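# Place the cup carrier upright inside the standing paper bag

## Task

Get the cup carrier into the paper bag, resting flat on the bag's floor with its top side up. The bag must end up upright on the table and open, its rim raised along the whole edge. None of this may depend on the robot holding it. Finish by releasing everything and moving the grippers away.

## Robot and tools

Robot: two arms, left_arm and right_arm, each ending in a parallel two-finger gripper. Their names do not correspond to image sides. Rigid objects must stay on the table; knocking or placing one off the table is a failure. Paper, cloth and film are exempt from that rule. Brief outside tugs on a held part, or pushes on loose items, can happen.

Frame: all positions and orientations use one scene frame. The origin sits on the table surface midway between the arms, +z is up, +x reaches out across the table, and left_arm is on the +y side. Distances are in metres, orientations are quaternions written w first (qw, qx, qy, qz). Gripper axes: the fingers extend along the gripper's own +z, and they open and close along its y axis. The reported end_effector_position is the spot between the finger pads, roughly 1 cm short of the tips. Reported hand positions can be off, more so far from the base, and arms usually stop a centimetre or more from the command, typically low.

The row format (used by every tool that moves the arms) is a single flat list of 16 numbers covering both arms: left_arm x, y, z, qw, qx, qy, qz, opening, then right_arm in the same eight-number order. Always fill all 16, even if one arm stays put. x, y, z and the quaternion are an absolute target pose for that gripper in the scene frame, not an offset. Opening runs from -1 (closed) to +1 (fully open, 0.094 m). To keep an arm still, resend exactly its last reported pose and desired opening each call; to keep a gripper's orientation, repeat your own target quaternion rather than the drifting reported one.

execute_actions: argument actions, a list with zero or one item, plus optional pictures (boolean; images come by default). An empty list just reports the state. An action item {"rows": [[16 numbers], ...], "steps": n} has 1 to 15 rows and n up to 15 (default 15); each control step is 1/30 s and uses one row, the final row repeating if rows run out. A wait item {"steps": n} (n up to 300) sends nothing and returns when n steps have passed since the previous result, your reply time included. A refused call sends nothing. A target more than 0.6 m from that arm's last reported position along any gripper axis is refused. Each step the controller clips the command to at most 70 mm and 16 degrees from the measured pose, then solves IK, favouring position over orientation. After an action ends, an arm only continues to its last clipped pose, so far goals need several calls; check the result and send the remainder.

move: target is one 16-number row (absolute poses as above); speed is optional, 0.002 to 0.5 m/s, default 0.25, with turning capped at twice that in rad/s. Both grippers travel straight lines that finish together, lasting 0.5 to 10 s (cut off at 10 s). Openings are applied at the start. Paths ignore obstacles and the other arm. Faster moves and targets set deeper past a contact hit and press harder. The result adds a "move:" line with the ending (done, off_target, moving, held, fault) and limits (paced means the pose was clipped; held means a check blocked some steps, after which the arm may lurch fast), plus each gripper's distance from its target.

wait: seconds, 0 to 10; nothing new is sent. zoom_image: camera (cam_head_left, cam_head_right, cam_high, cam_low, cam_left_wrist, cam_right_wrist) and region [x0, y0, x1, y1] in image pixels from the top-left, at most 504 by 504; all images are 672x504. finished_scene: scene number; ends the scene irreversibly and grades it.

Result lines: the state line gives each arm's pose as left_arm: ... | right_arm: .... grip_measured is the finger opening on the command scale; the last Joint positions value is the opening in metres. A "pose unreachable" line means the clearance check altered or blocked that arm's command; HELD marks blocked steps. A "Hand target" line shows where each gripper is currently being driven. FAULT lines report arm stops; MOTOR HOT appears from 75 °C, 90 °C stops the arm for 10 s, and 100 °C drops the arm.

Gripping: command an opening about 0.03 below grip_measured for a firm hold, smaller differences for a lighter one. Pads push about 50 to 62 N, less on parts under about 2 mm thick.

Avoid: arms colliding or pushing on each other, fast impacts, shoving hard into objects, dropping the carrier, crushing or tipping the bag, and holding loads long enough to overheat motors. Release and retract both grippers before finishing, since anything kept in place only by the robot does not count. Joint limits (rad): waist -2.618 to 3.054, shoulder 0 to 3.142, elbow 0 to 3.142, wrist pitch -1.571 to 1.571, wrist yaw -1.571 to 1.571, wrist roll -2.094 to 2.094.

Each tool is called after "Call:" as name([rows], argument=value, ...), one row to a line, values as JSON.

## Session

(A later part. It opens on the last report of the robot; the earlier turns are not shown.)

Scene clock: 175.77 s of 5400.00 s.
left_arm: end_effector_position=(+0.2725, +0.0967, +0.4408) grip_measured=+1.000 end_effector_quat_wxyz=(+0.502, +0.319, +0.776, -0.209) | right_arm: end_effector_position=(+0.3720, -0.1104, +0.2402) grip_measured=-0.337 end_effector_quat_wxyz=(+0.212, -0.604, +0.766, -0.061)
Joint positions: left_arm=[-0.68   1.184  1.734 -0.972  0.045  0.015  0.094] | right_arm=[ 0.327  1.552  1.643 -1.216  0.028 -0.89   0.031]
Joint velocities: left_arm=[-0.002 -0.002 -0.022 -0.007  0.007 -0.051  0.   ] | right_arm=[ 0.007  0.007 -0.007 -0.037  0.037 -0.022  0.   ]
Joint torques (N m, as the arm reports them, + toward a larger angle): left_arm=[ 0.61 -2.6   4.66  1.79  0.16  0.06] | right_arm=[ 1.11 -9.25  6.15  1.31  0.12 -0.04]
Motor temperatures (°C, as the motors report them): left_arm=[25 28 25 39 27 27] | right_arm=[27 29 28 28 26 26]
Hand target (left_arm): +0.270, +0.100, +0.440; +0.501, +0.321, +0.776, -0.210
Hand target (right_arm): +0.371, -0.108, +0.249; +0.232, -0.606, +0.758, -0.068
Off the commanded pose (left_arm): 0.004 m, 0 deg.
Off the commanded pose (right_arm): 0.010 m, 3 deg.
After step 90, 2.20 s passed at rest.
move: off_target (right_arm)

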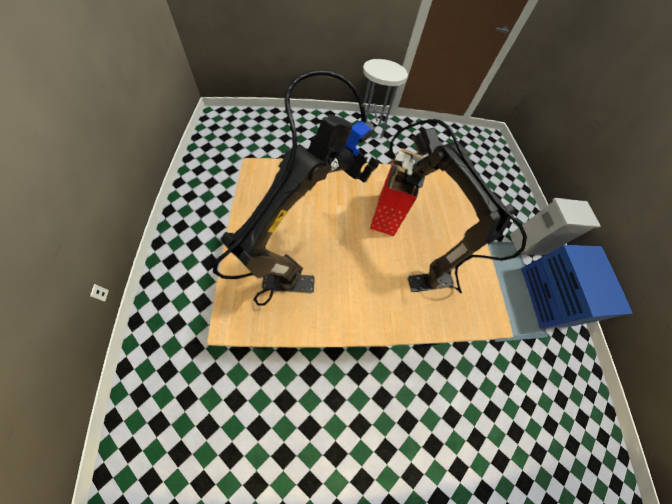

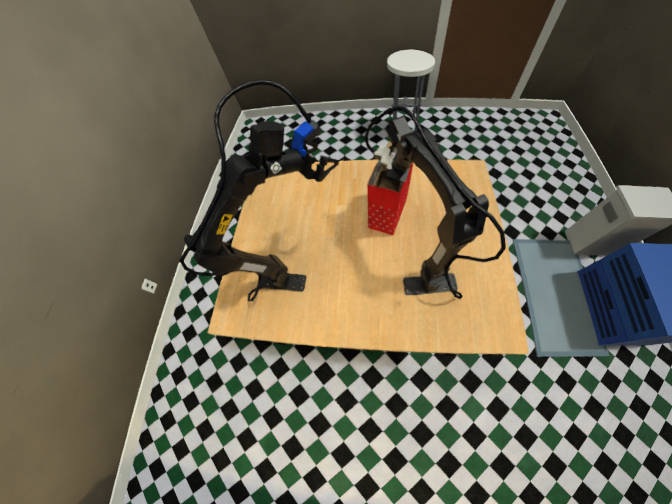

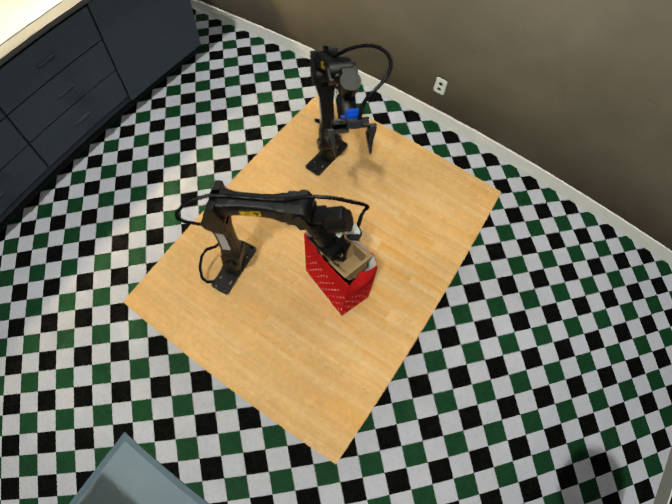

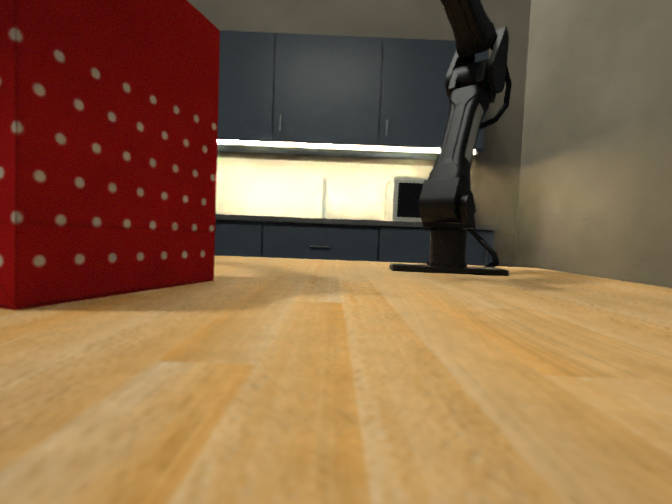

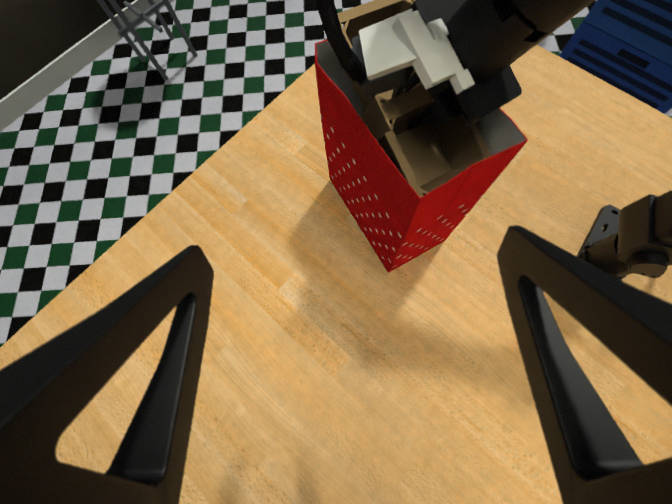

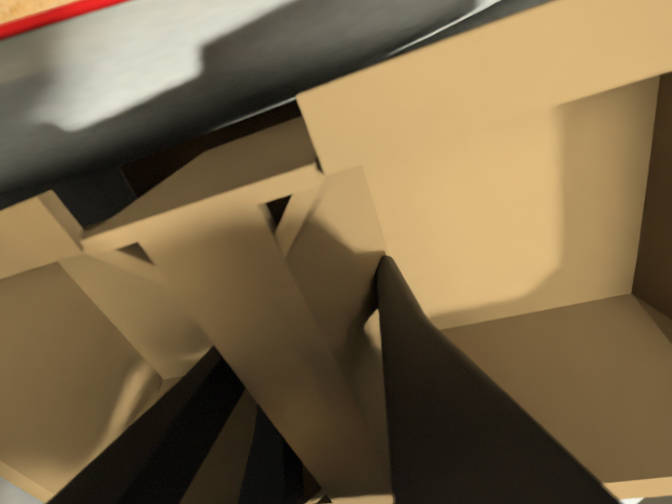

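Call:
move(target=[0.27,0.1,0.44,0.5,0.32,0.775,-0.21,1,0.372,-0.108,0.2,0.269,-0.605,0.734,-0.152,-0.4], speed=0.04)

Call:
zoom_image(camera="cam_high", region=[270,170,430,330])

Call:
zoom_image(camera="cam_head_right", region=[330,90,470,240])

Scene clock: 183.97 s of 5400.00 s.
left_arm: end_effector_position=(+0.2725, +0.0967, +0.4408) grip_measured=+1.000 end_effector_quat_wxyz=(+0.502, +0.319, +0.776, -0.209) | right_arm: end_effector_position=(+0.3750, -0.1091, +0.1934) grip_measured=-0.337 end_effector_quat_wxyz=(+0.259, -0.604, +0.739, -0.146)
Joint positions: left_arm=[-0.68   1.184  1.734 -0.972  0.045  0.015  0.094] | right_arm=[ 0.412  1.412  1.251 -0.838  0.205 -0.893  0.031]
Joint velocities: left_arm=[-0.002 -0.007  0.012  0.007 -0.022 -0.007  0.   ] | right_arm=[ 0.002 -0.012  0.012 -0.022 -0.037  0.022 -0.001]
Joint torques (N m, as the arm reports them, + toward a larger angle): left_arm=[ 0.74 -2.64  4.74  1.84  0.15  0.06] | right_arm=[ 1.12 -8.27  6.41  1.34  0.23 -0.03]
Motor temperatures (°C, as the motors report them): left_arm=[25 28 25 39 27 27] | right_arm=[27 28 28 29 26 26]
Hand target (left_arm): +0.270, +0.100, +0.440; +0.501, +0.320, +0.776, -0.210
Hand target (right_arm): +0.371, -0.109, +0.199; +0.269, -0.606, +0.733, -0.152
Off the commanded pose (left_arm): 0.004 m, 0 deg.
Off the commanded pose (right_arm): 0.007 m, 1 deg.
After step 90, 2.07 s passed at rest.
move: done

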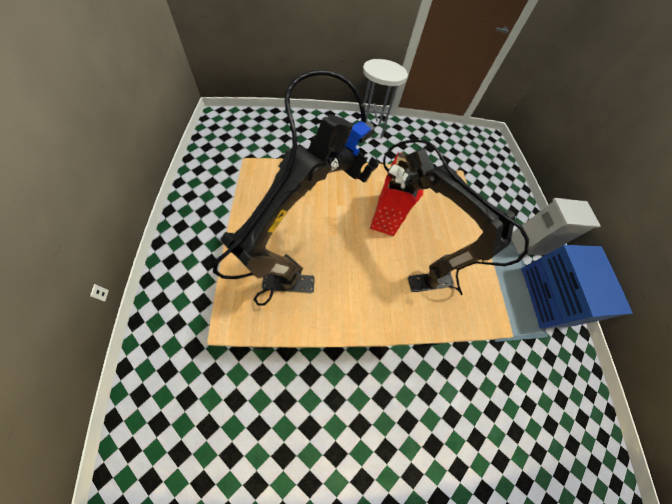

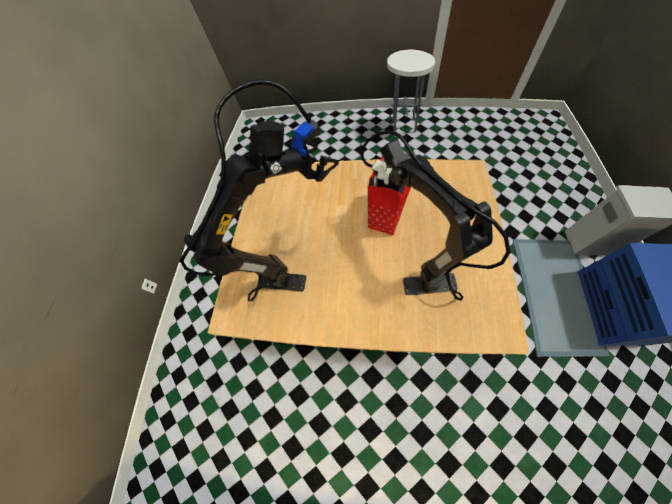

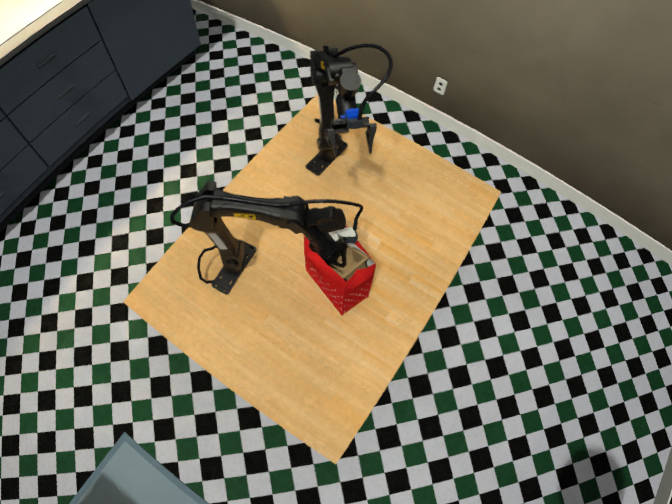

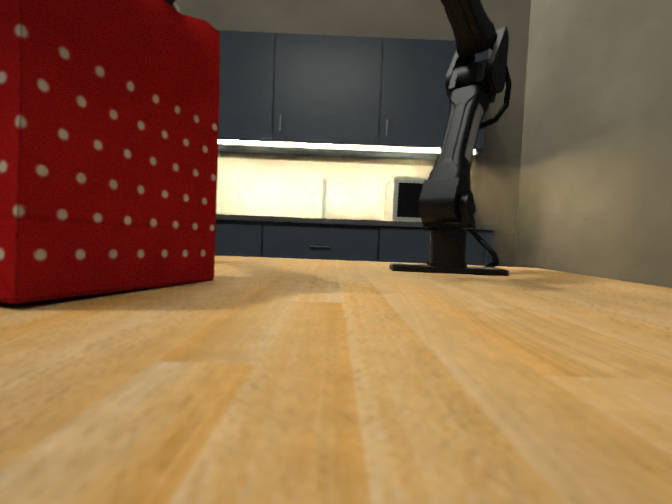

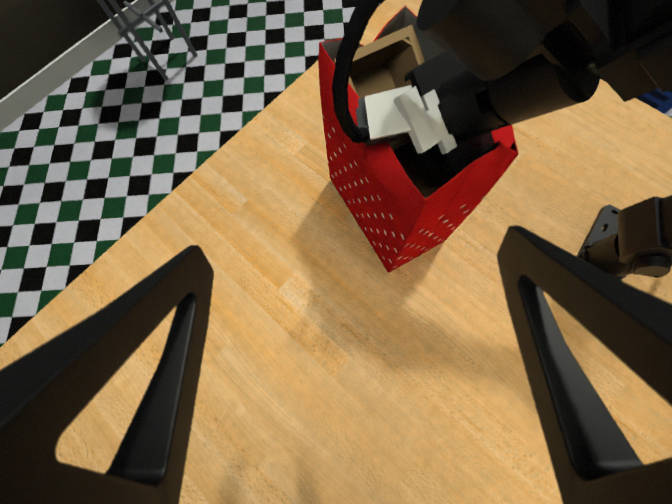

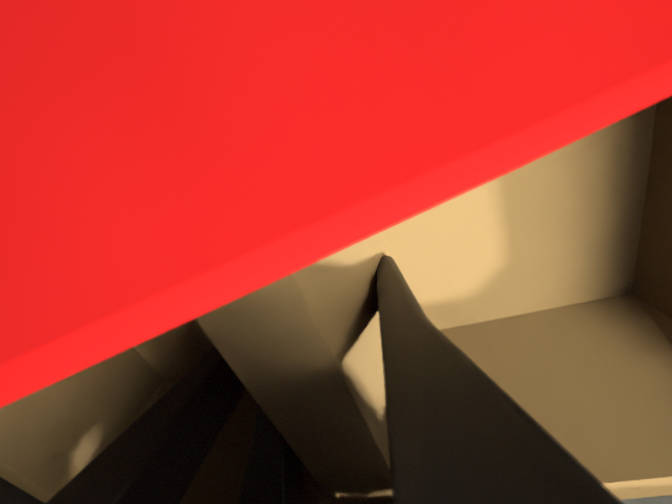

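Region (270, 170, 430, 330) of cam_high's 672x504 image, scaled by 3.150, with more detail than that image has.

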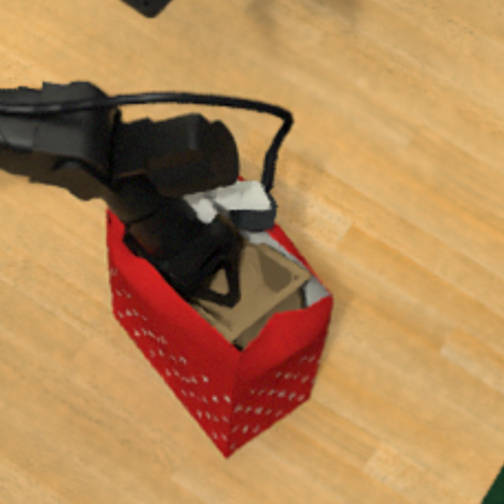

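Region (330, 90, 470, 240) of cam_head_right's 672x504 image, scaled by 3.360, with more detail than that image has; it fills the left 470 columns of this view, and the rest is white.

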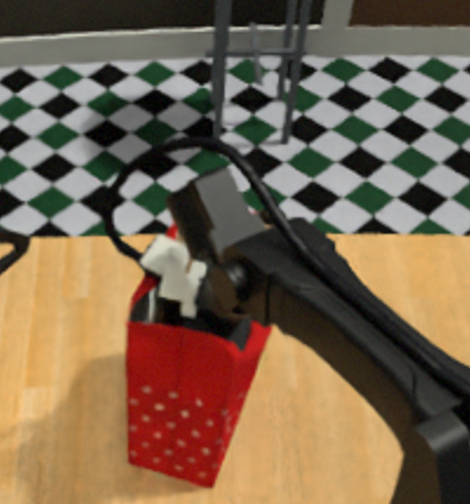

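Call:
move(target=[0.27,0.1,0.44,0.5,0.32,0.775,-0.21,1,0.365,-0.11,0.212,0.065,-0.6,0.796,0.045,-0.4], speed=0.06)

Call:
zoom_image(camera="cam_high", region=[270,170,430,330])

Call:
zoom_image(camera="cam_head_right", region=[330,90,470,240])

Scene clock: 193.20 s of 5400.00 s.
left_arm: end_effector_position=(+0.2725, +0.0967, +0.4408) grip_measured=+1.000 end_effector_quat_wxyz=(+0.502, +0.319, +0.776, -0.209) | right_arm: end_effector_position=(+0.3636, -0.1091, +0.2100) grip_measured=-0.337 end_effector_quat_wxyz=(+0.066, -0.599, +0.797, +0.037)
Joint positions: left_arm=[-0.68   1.184  1.734 -0.972  0.045  0.015  0.094] | right_arm=[ 0.274  1.828  1.919 -1.55  -0.103 -0.882  0.031]
Joint velocities: left_arm=[-0.007  0.012  0.002 -0.007 -0.007 -0.007  0.   ] | right_arm=[-0.002  0.012 -0.012  0.037 -0.022  0.051 -0.   ]
Joint torques (N m, as the arm reports them, + toward a larger angle): left_arm=[ 0.61 -2.51  4.72  1.8   0.15  0.06] | right_arm=[-1.06 -7.92  9.51  0.21 -0.25 -0.06]
Motor temperatures (°C, as the motors report them): left_arm=[25 28 25 39 27 27] | right_arm=[27 28 29 29 26 26]
Hand target (left_arm): +0.270, +0.100, +0.440; +0.501, +0.320, +0.776, -0.210
Hand target (right_arm): +0.365, -0.110, +0.214; +0.069, -0.596, +0.799, +0.044
Off the commanded pose (left_arm): 0.004 m, 0 deg.
Off the commanded pose (right_arm): 0.003 m, 1 deg.
joint sent to its limit (right arm) — the command would take joint 4 (wrist pitch) past its lower limit, so that joint was sent only as far as its limit.
After step 90, 1.27 s passed at rest.
move: done

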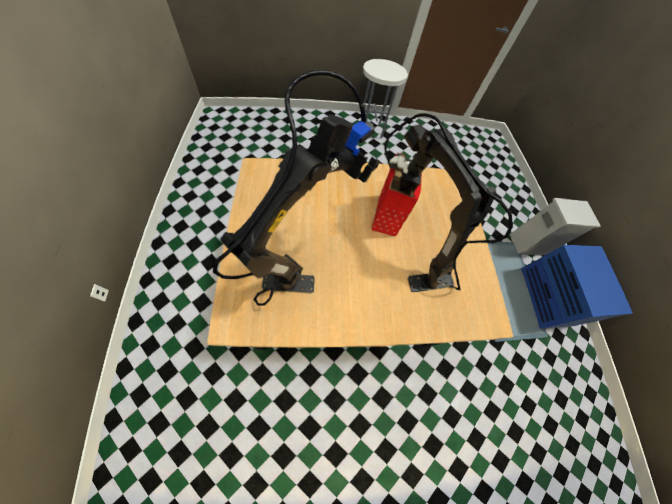

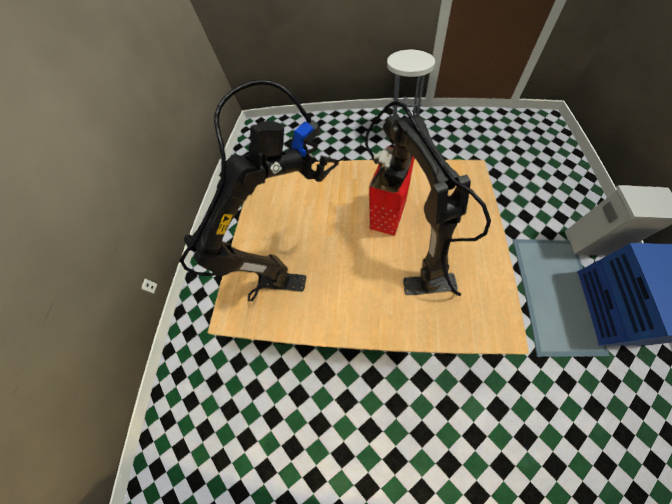

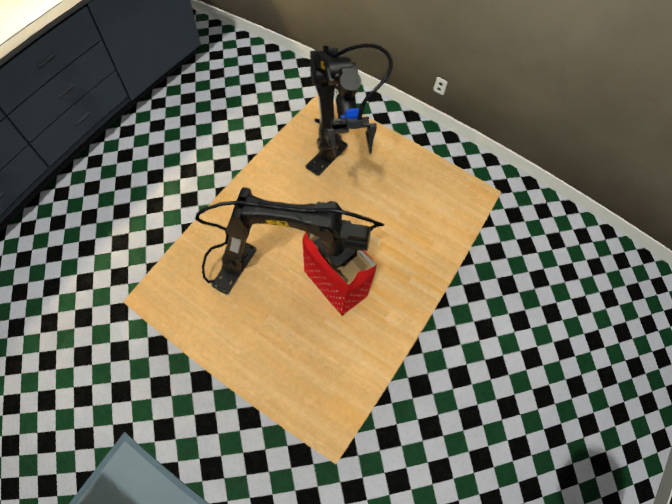

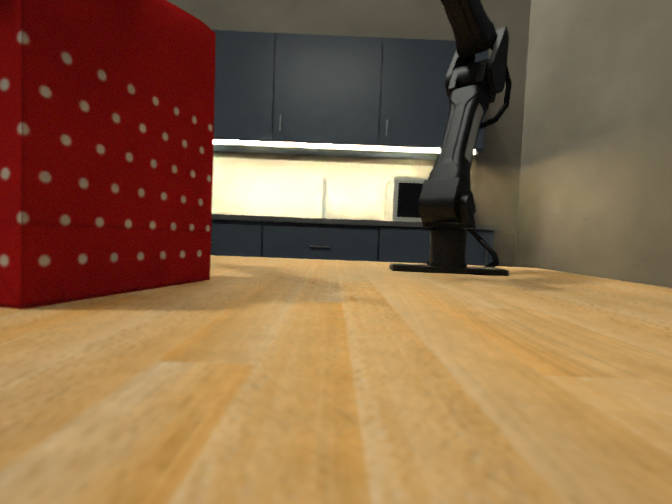

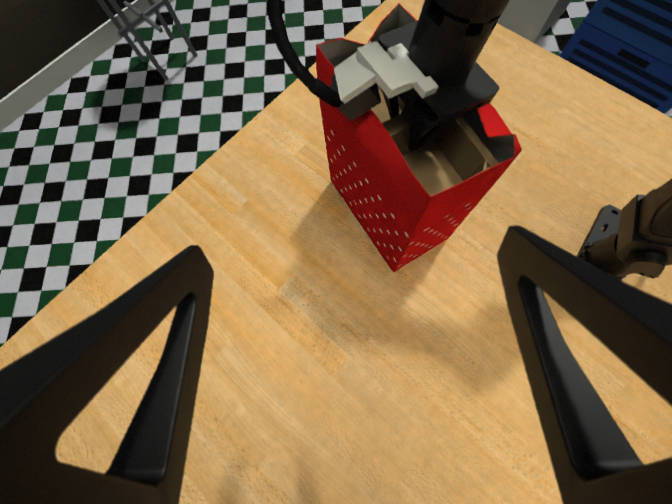

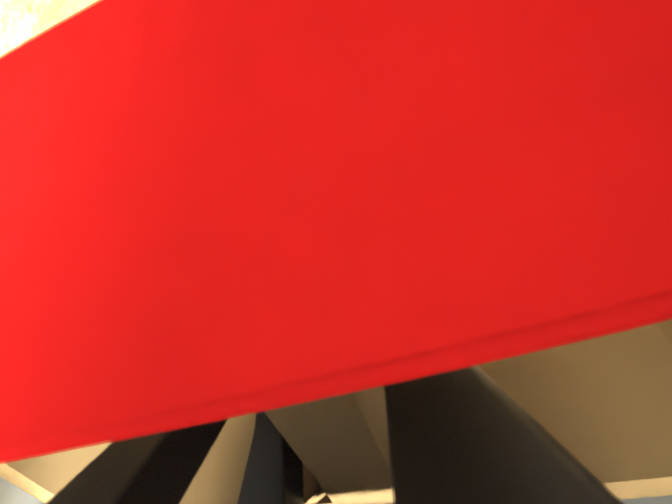

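Region (270, 170, 430, 330) of cam_high's 672x504 image, scaled by 3.150, with more detail than that image has.

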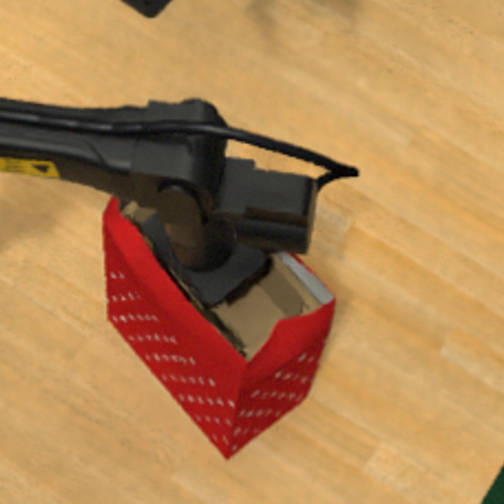

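Region (330, 90, 470, 240) of cam_head_right's 672x504 image, scaled by 3.360, with more detail than that image has; it fills the left 470 columns of this view, and the rest is white.

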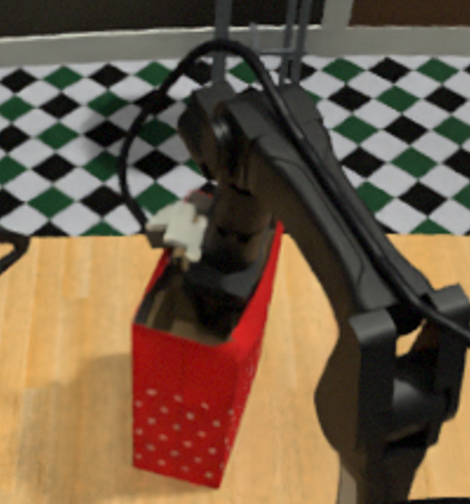

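Call:
move(target=[0.27,0.1,0.44,0.5,0.32,0.775,-0.21,1,0.365,-0.11,0.212,0.065,-0.6,0.796,0.045,0])

Call:
move(target=[0.27,0.1,0.44,0.5,0.32,0.775,-0.21,1,0.365,-0.11,0.35,0.276,-0.585,0.762,-0.012,0], speed=0.08)

Call:
zoom_image(camera="cam_left_wrist", region=[290,0,560,270])

Scene clock: 196.90 s of 5400.00 s.
left_arm: end_effector_position=(+0.2725, +0.0967, +0.4408) grip_measured=+1.000 end_effector_quat_wxyz=(+0.502, +0.319, +0.776, -0.209) | right_arm: end_effector_position=(+0.3626, -0.1094, +0.2099) grip_measured=-0.002 end_effector_quat_wxyz=(+0.065, -0.602, +0.795, +0.038)
Joint positions: left_arm=[-0.68   1.184  1.734 -0.972  0.045  0.015  0.094] | right_arm=[ 0.274  1.828  1.919 -1.555 -0.105 -0.891  0.047]
Joint velocities: left_arm=[-0.007 -0.007 -0.002 -0.022 -0.037 -0.037  0.   ] | right_arm=[ 0.007 -0.007 -0.002  0.051 -0.007 -0.037  0.   ]
Joint torques (N m, as the arm reports them, + toward a larger angle): left_arm=[ 0.66 -2.61  4.74  1.82  0.15  0.06] | right_arm=[-1.09 -7.68  9.03  0.26 -0.23 -0.05]
Motor temperatures (°C, as the motors report them): left_arm=[25 28 25 39 27 27] | right_arm=[27 28 29 28 26 26]
Hand target (left_arm): +0.270, +0.100, +0.440; +0.501, +0.320, +0.776, -0.210
Hand target (right_arm): +0.365, -0.110, +0.212; +0.066, -0.600, +0.796, +0.045
Off the commanded pose (left_arm): 0.004 m, 0 deg.
Off the commanded pose (right_arm): 0.003 m, 1 deg.
joint sent to its limit (right arm) — the command would take joint 4 (wrist pitch) past its lower limit, so that joint was sent only as far as its limit.
move: done

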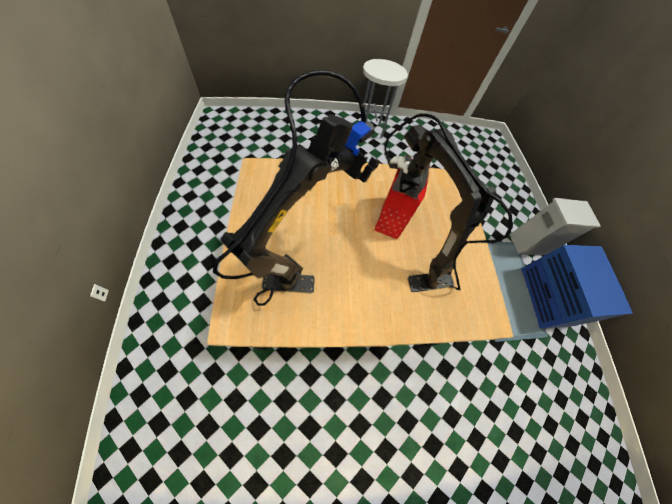

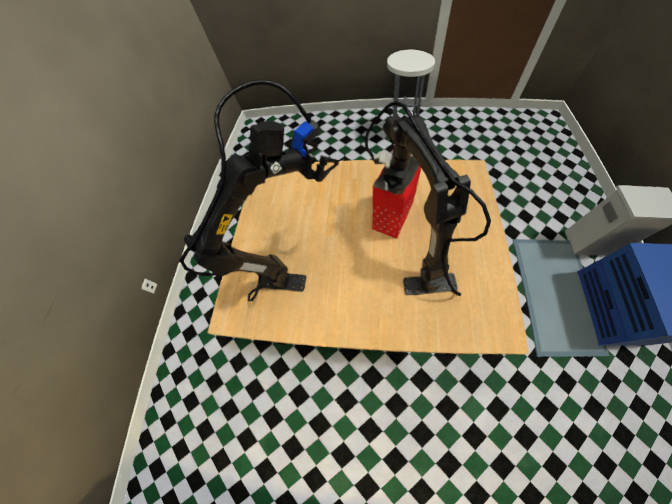

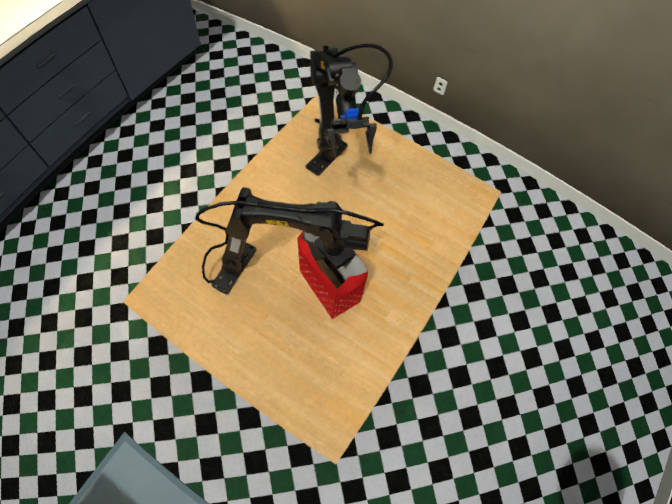

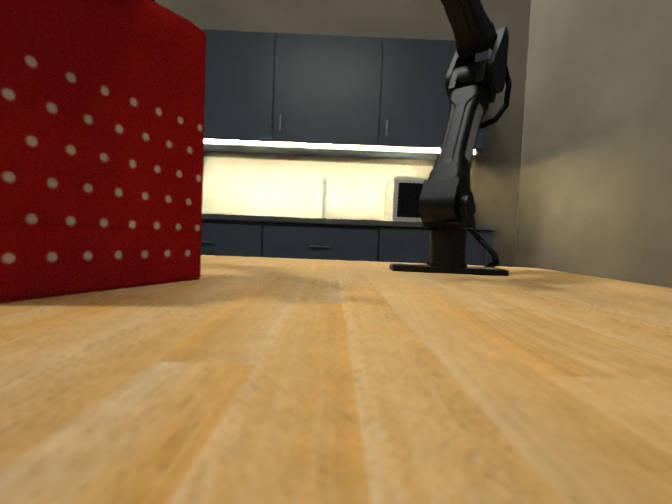

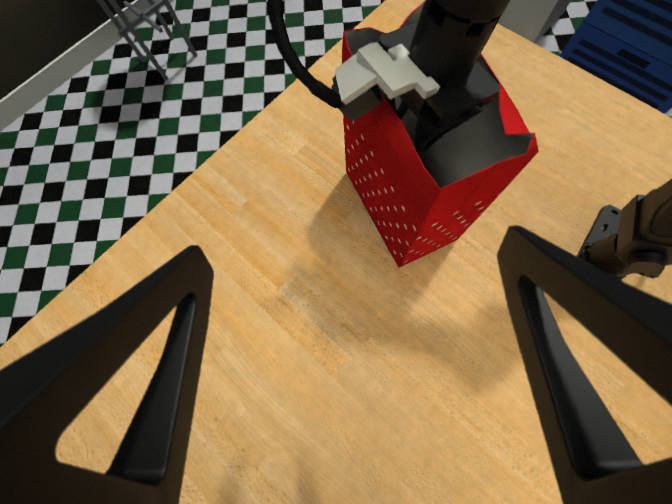

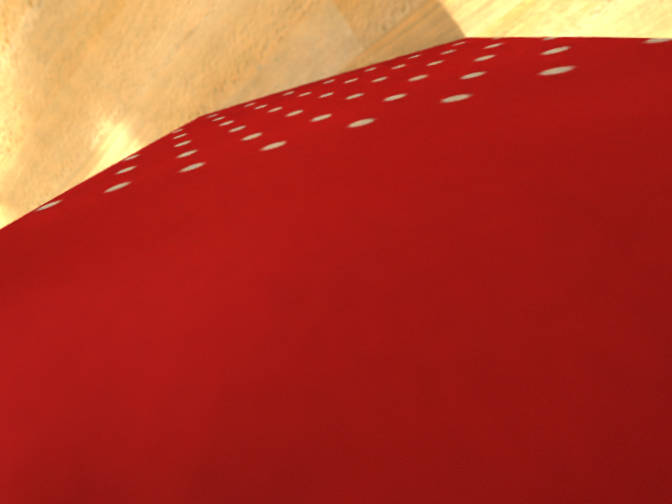

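Scene clock: 199.97 s of 5400.00 s.
left_arm: end_effector_position=(+0.2725, +0.0967, +0.4408) grip_measured=+1.000 end_effector_quat_wxyz=(+0.502, +0.319, +0.776, -0.209) | right_arm: end_effector_position=(+0.3722, -0.1043, +0.3340) grip_measured=-0.001 end_effector_quat_wxyz=(+0.258, -0.593, +0.763, -0.010)
Joint positions: left_arm=[-0.68   1.184  1.734 -0.972  0.045  0.015  0.094] | right_arm=[ 0.274  1.704  2.202 -1.557 -0.11  -0.892  0.047]
Joint velocities: left_arm=[-0.017 -0.002 -0.007  0.007 -0.007 -0.037  0.   ] | right_arm=[ 0.022  0.017 -0.012 -0.022 -0.022 -0.022 -0.   ]
Joint torques (N m, as the arm reports them, + toward a larger angle): left_arm=[ 0.56 -2.74  4.61  1.85  0.17  0.07] | right_arm=[-1.22 -9.03  8.46  1.03 -0.24 -0.05]
Motor temperatures (°C, as the motors report them): left_arm=[25 28 25 40 27 27] | right_arm=[27 28 29 28 26 26]
Hand target (left_arm): +0.270, +0.100, +0.440; +0.501, +0.320, +0.776, -0.210
Hand target (right_arm): +0.367, -0.109, +0.349; +0.278, -0.588, +0.760, -0.011
Off the commanded pose (left_arm): 0.004 m, 0 deg.
Off the commanded pose (right_arm): 0.018 m, 2 deg.
joint sent to its limit (right arm) — the command would take joint 4 (wrist pitch) past its lower limit, so that joint was sent only as far as its limit.
move: off_target (right_arm)

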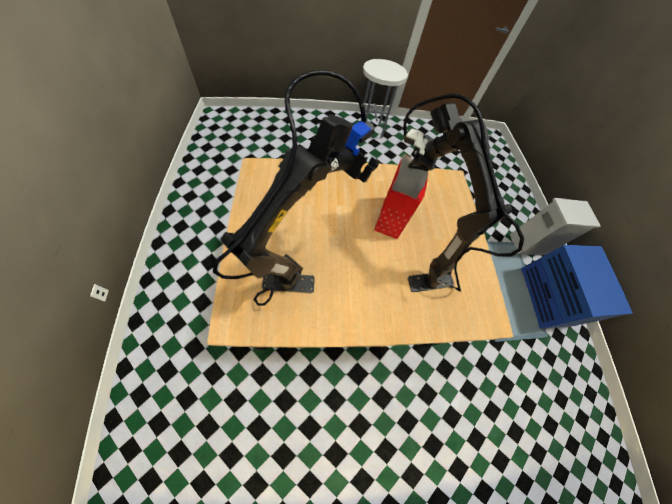

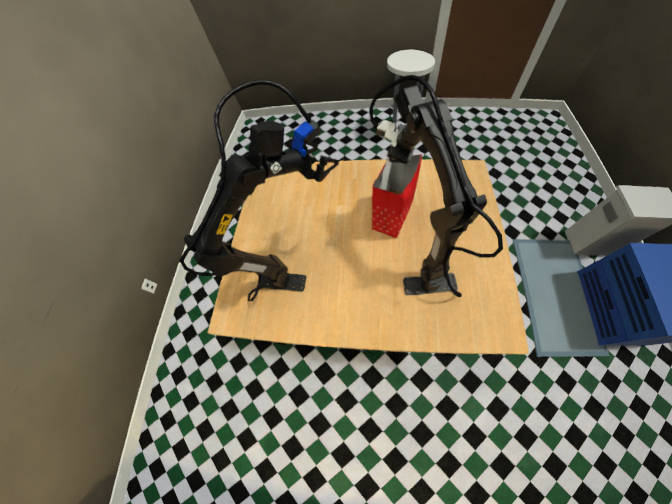

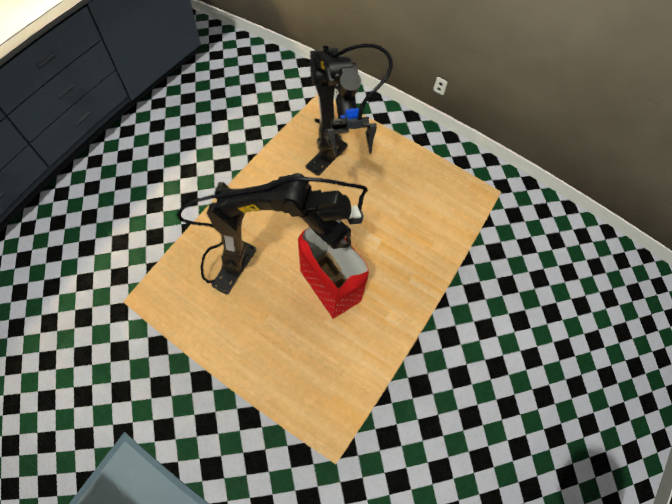

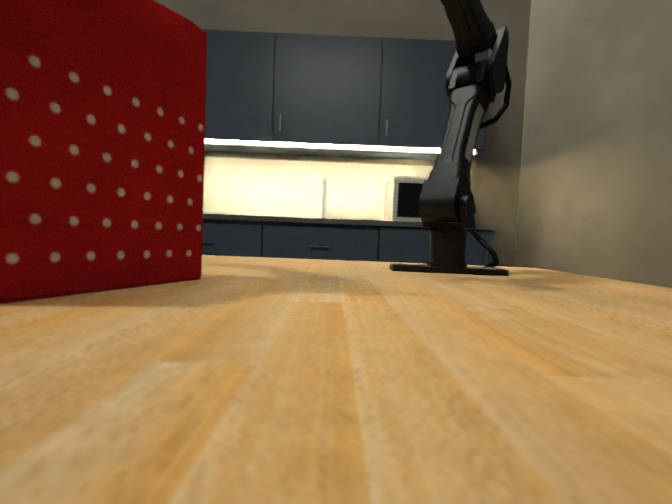

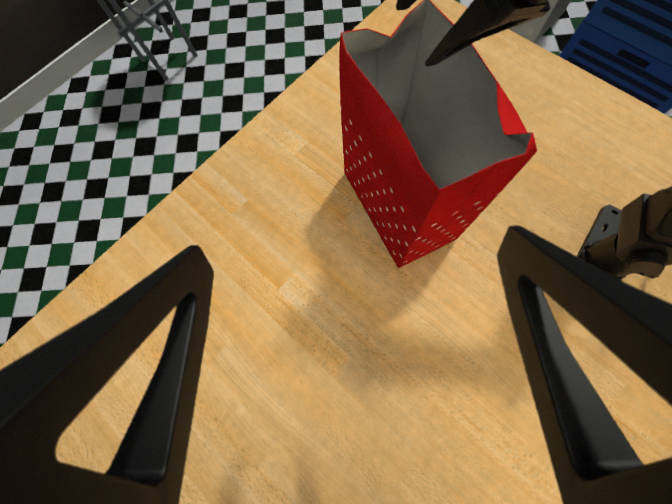

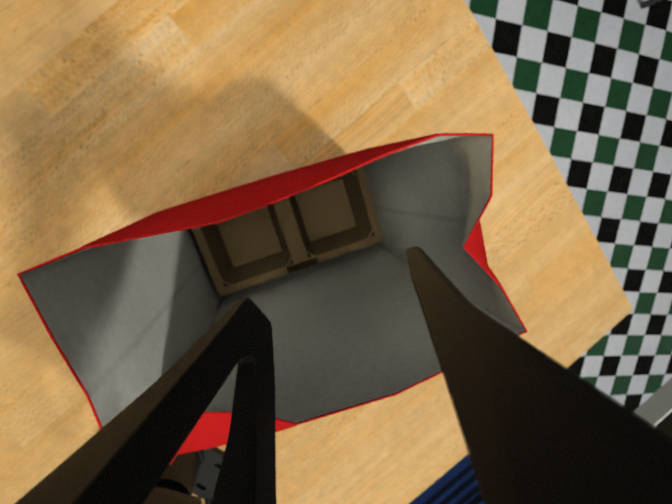

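Region (290, 0, 560, 270) of cam_left_wrist's 672x504 image, scaled by 1.867, with more detail than that image has.

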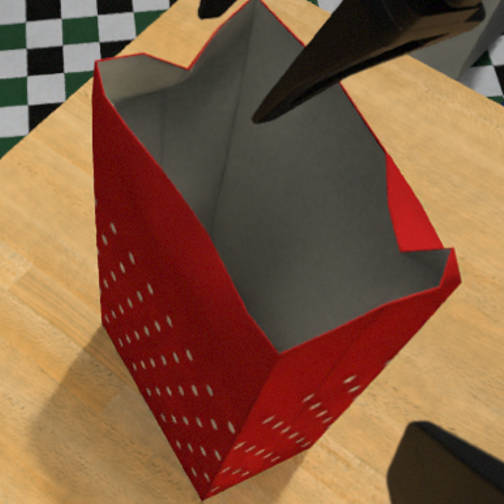

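Call:
move(target=[0.27,0.1,0.44,0.5,0.32,0.775,-0.21,1,0.285,-0.165,0.335,0.215,0.151,0.954,0.145,0.4], speed=0.3)

Scene clock: 208.03 s of 5400.00 s.
left_arm: end_effector_position=(+0.2725, +0.0967, +0.4408) grip_measured=+1.000 end_effector_quat_wxyz=(+0.502, +0.319, +0.776, -0.209) | right_arm: end_effector_position=(+0.2913, -0.1573, +0.3351) grip_measured=+0.399 end_effector_quat_wxyz=(+0.215, +0.142, +0.954, +0.154)
Joint positions: left_arm=[-0.68   1.184  1.734 -0.972  0.045  0.015  0.094] | right_arm=[ 0.248  1.335  1.854 -1.557 -0.052  0.682  0.066]
Joint velocities: left_arm=[ 0.002 -0.007 -0.017 -0.022 -0.022 -0.037  0.   ] | right_arm=[-0.007 -0.002 -0.007 -0.081 -0.022 -0.022 -0.   ]
Joint torques (N m, as the arm reports them, + toward a larger angle): left_arm=[ 0.66 -2.65  4.66  1.82  0.21  0.06] | right_arm=[-0.94 -5.21  4.42  1.08  0.15  0.03]
Motor temperatures (°C, as the motors report them): left_arm=[25 28 25 40 27 27] | right_arm=[27 28 29 29 26 26]
Hand target (left_arm): +0.270, +0.100, +0.440; +0.501, +0.320, +0.776, -0.210
Hand target (right_arm): +0.286, -0.165, +0.335; +0.219, +0.151, +0.953, +0.148
Off the commanded pose (left_arm): 0.004 m, 0 deg.
Off the commanded pose (right_arm): 0.010 m, 1 deg.
joint sent to its limit (right arm) — the command would take joint 4 (wrist pitch) past its lower limit, so that joint was sent only as far as its limit.
After step 90, 1.77 s passed at rest.
move: done

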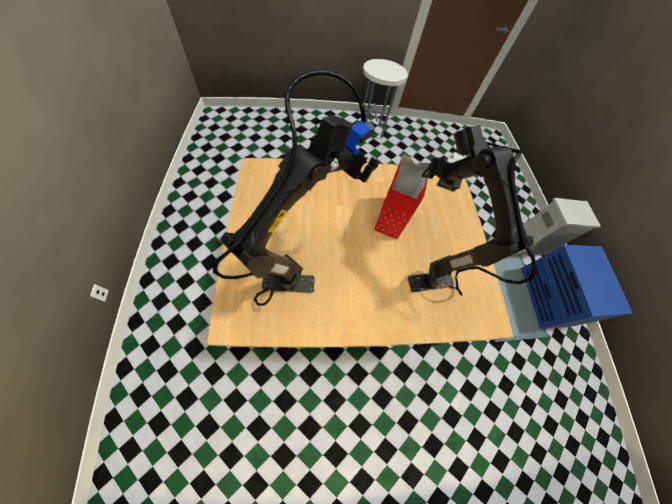

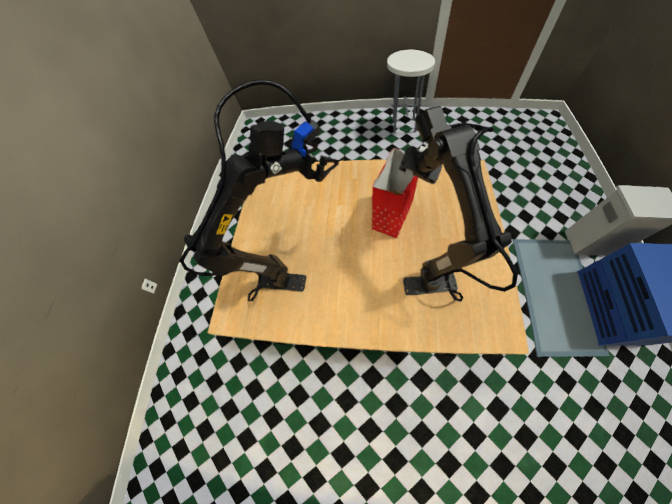

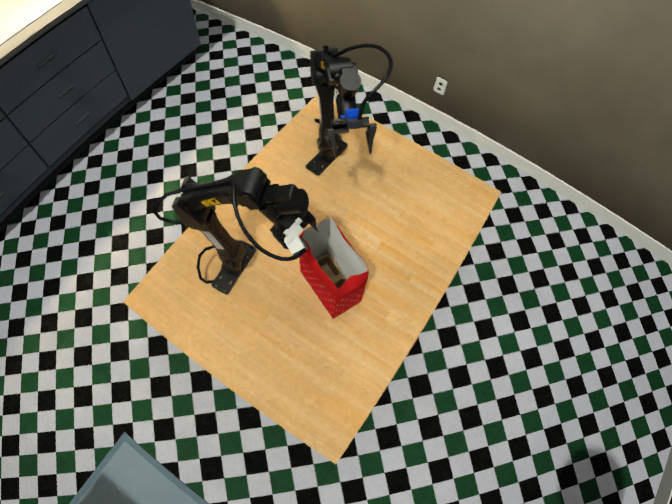

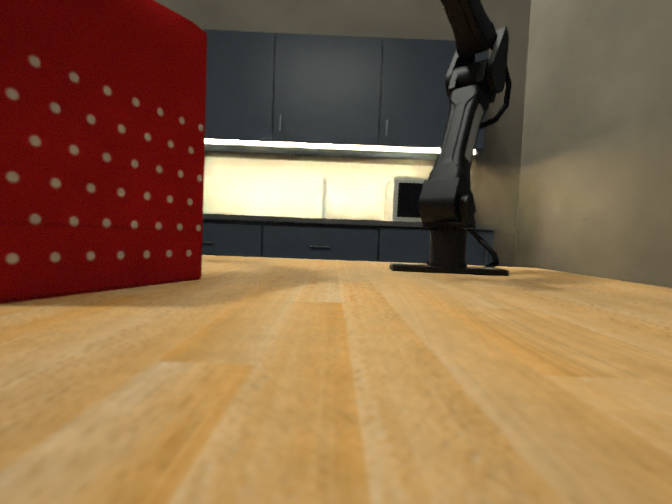

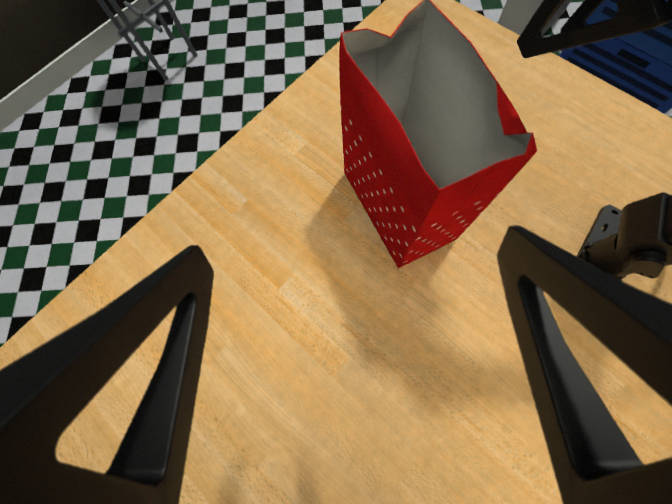

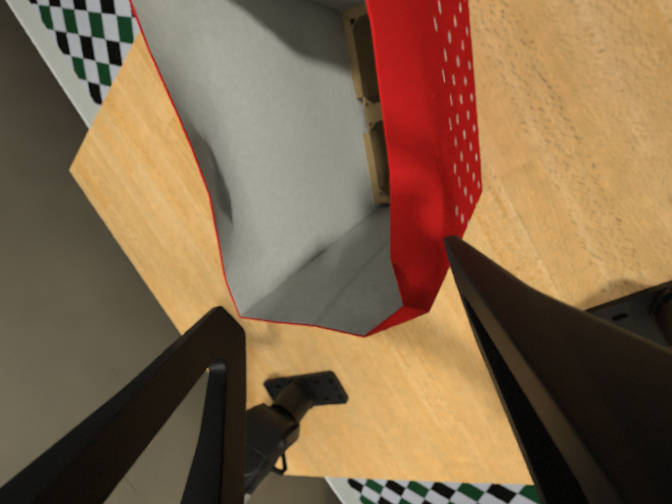

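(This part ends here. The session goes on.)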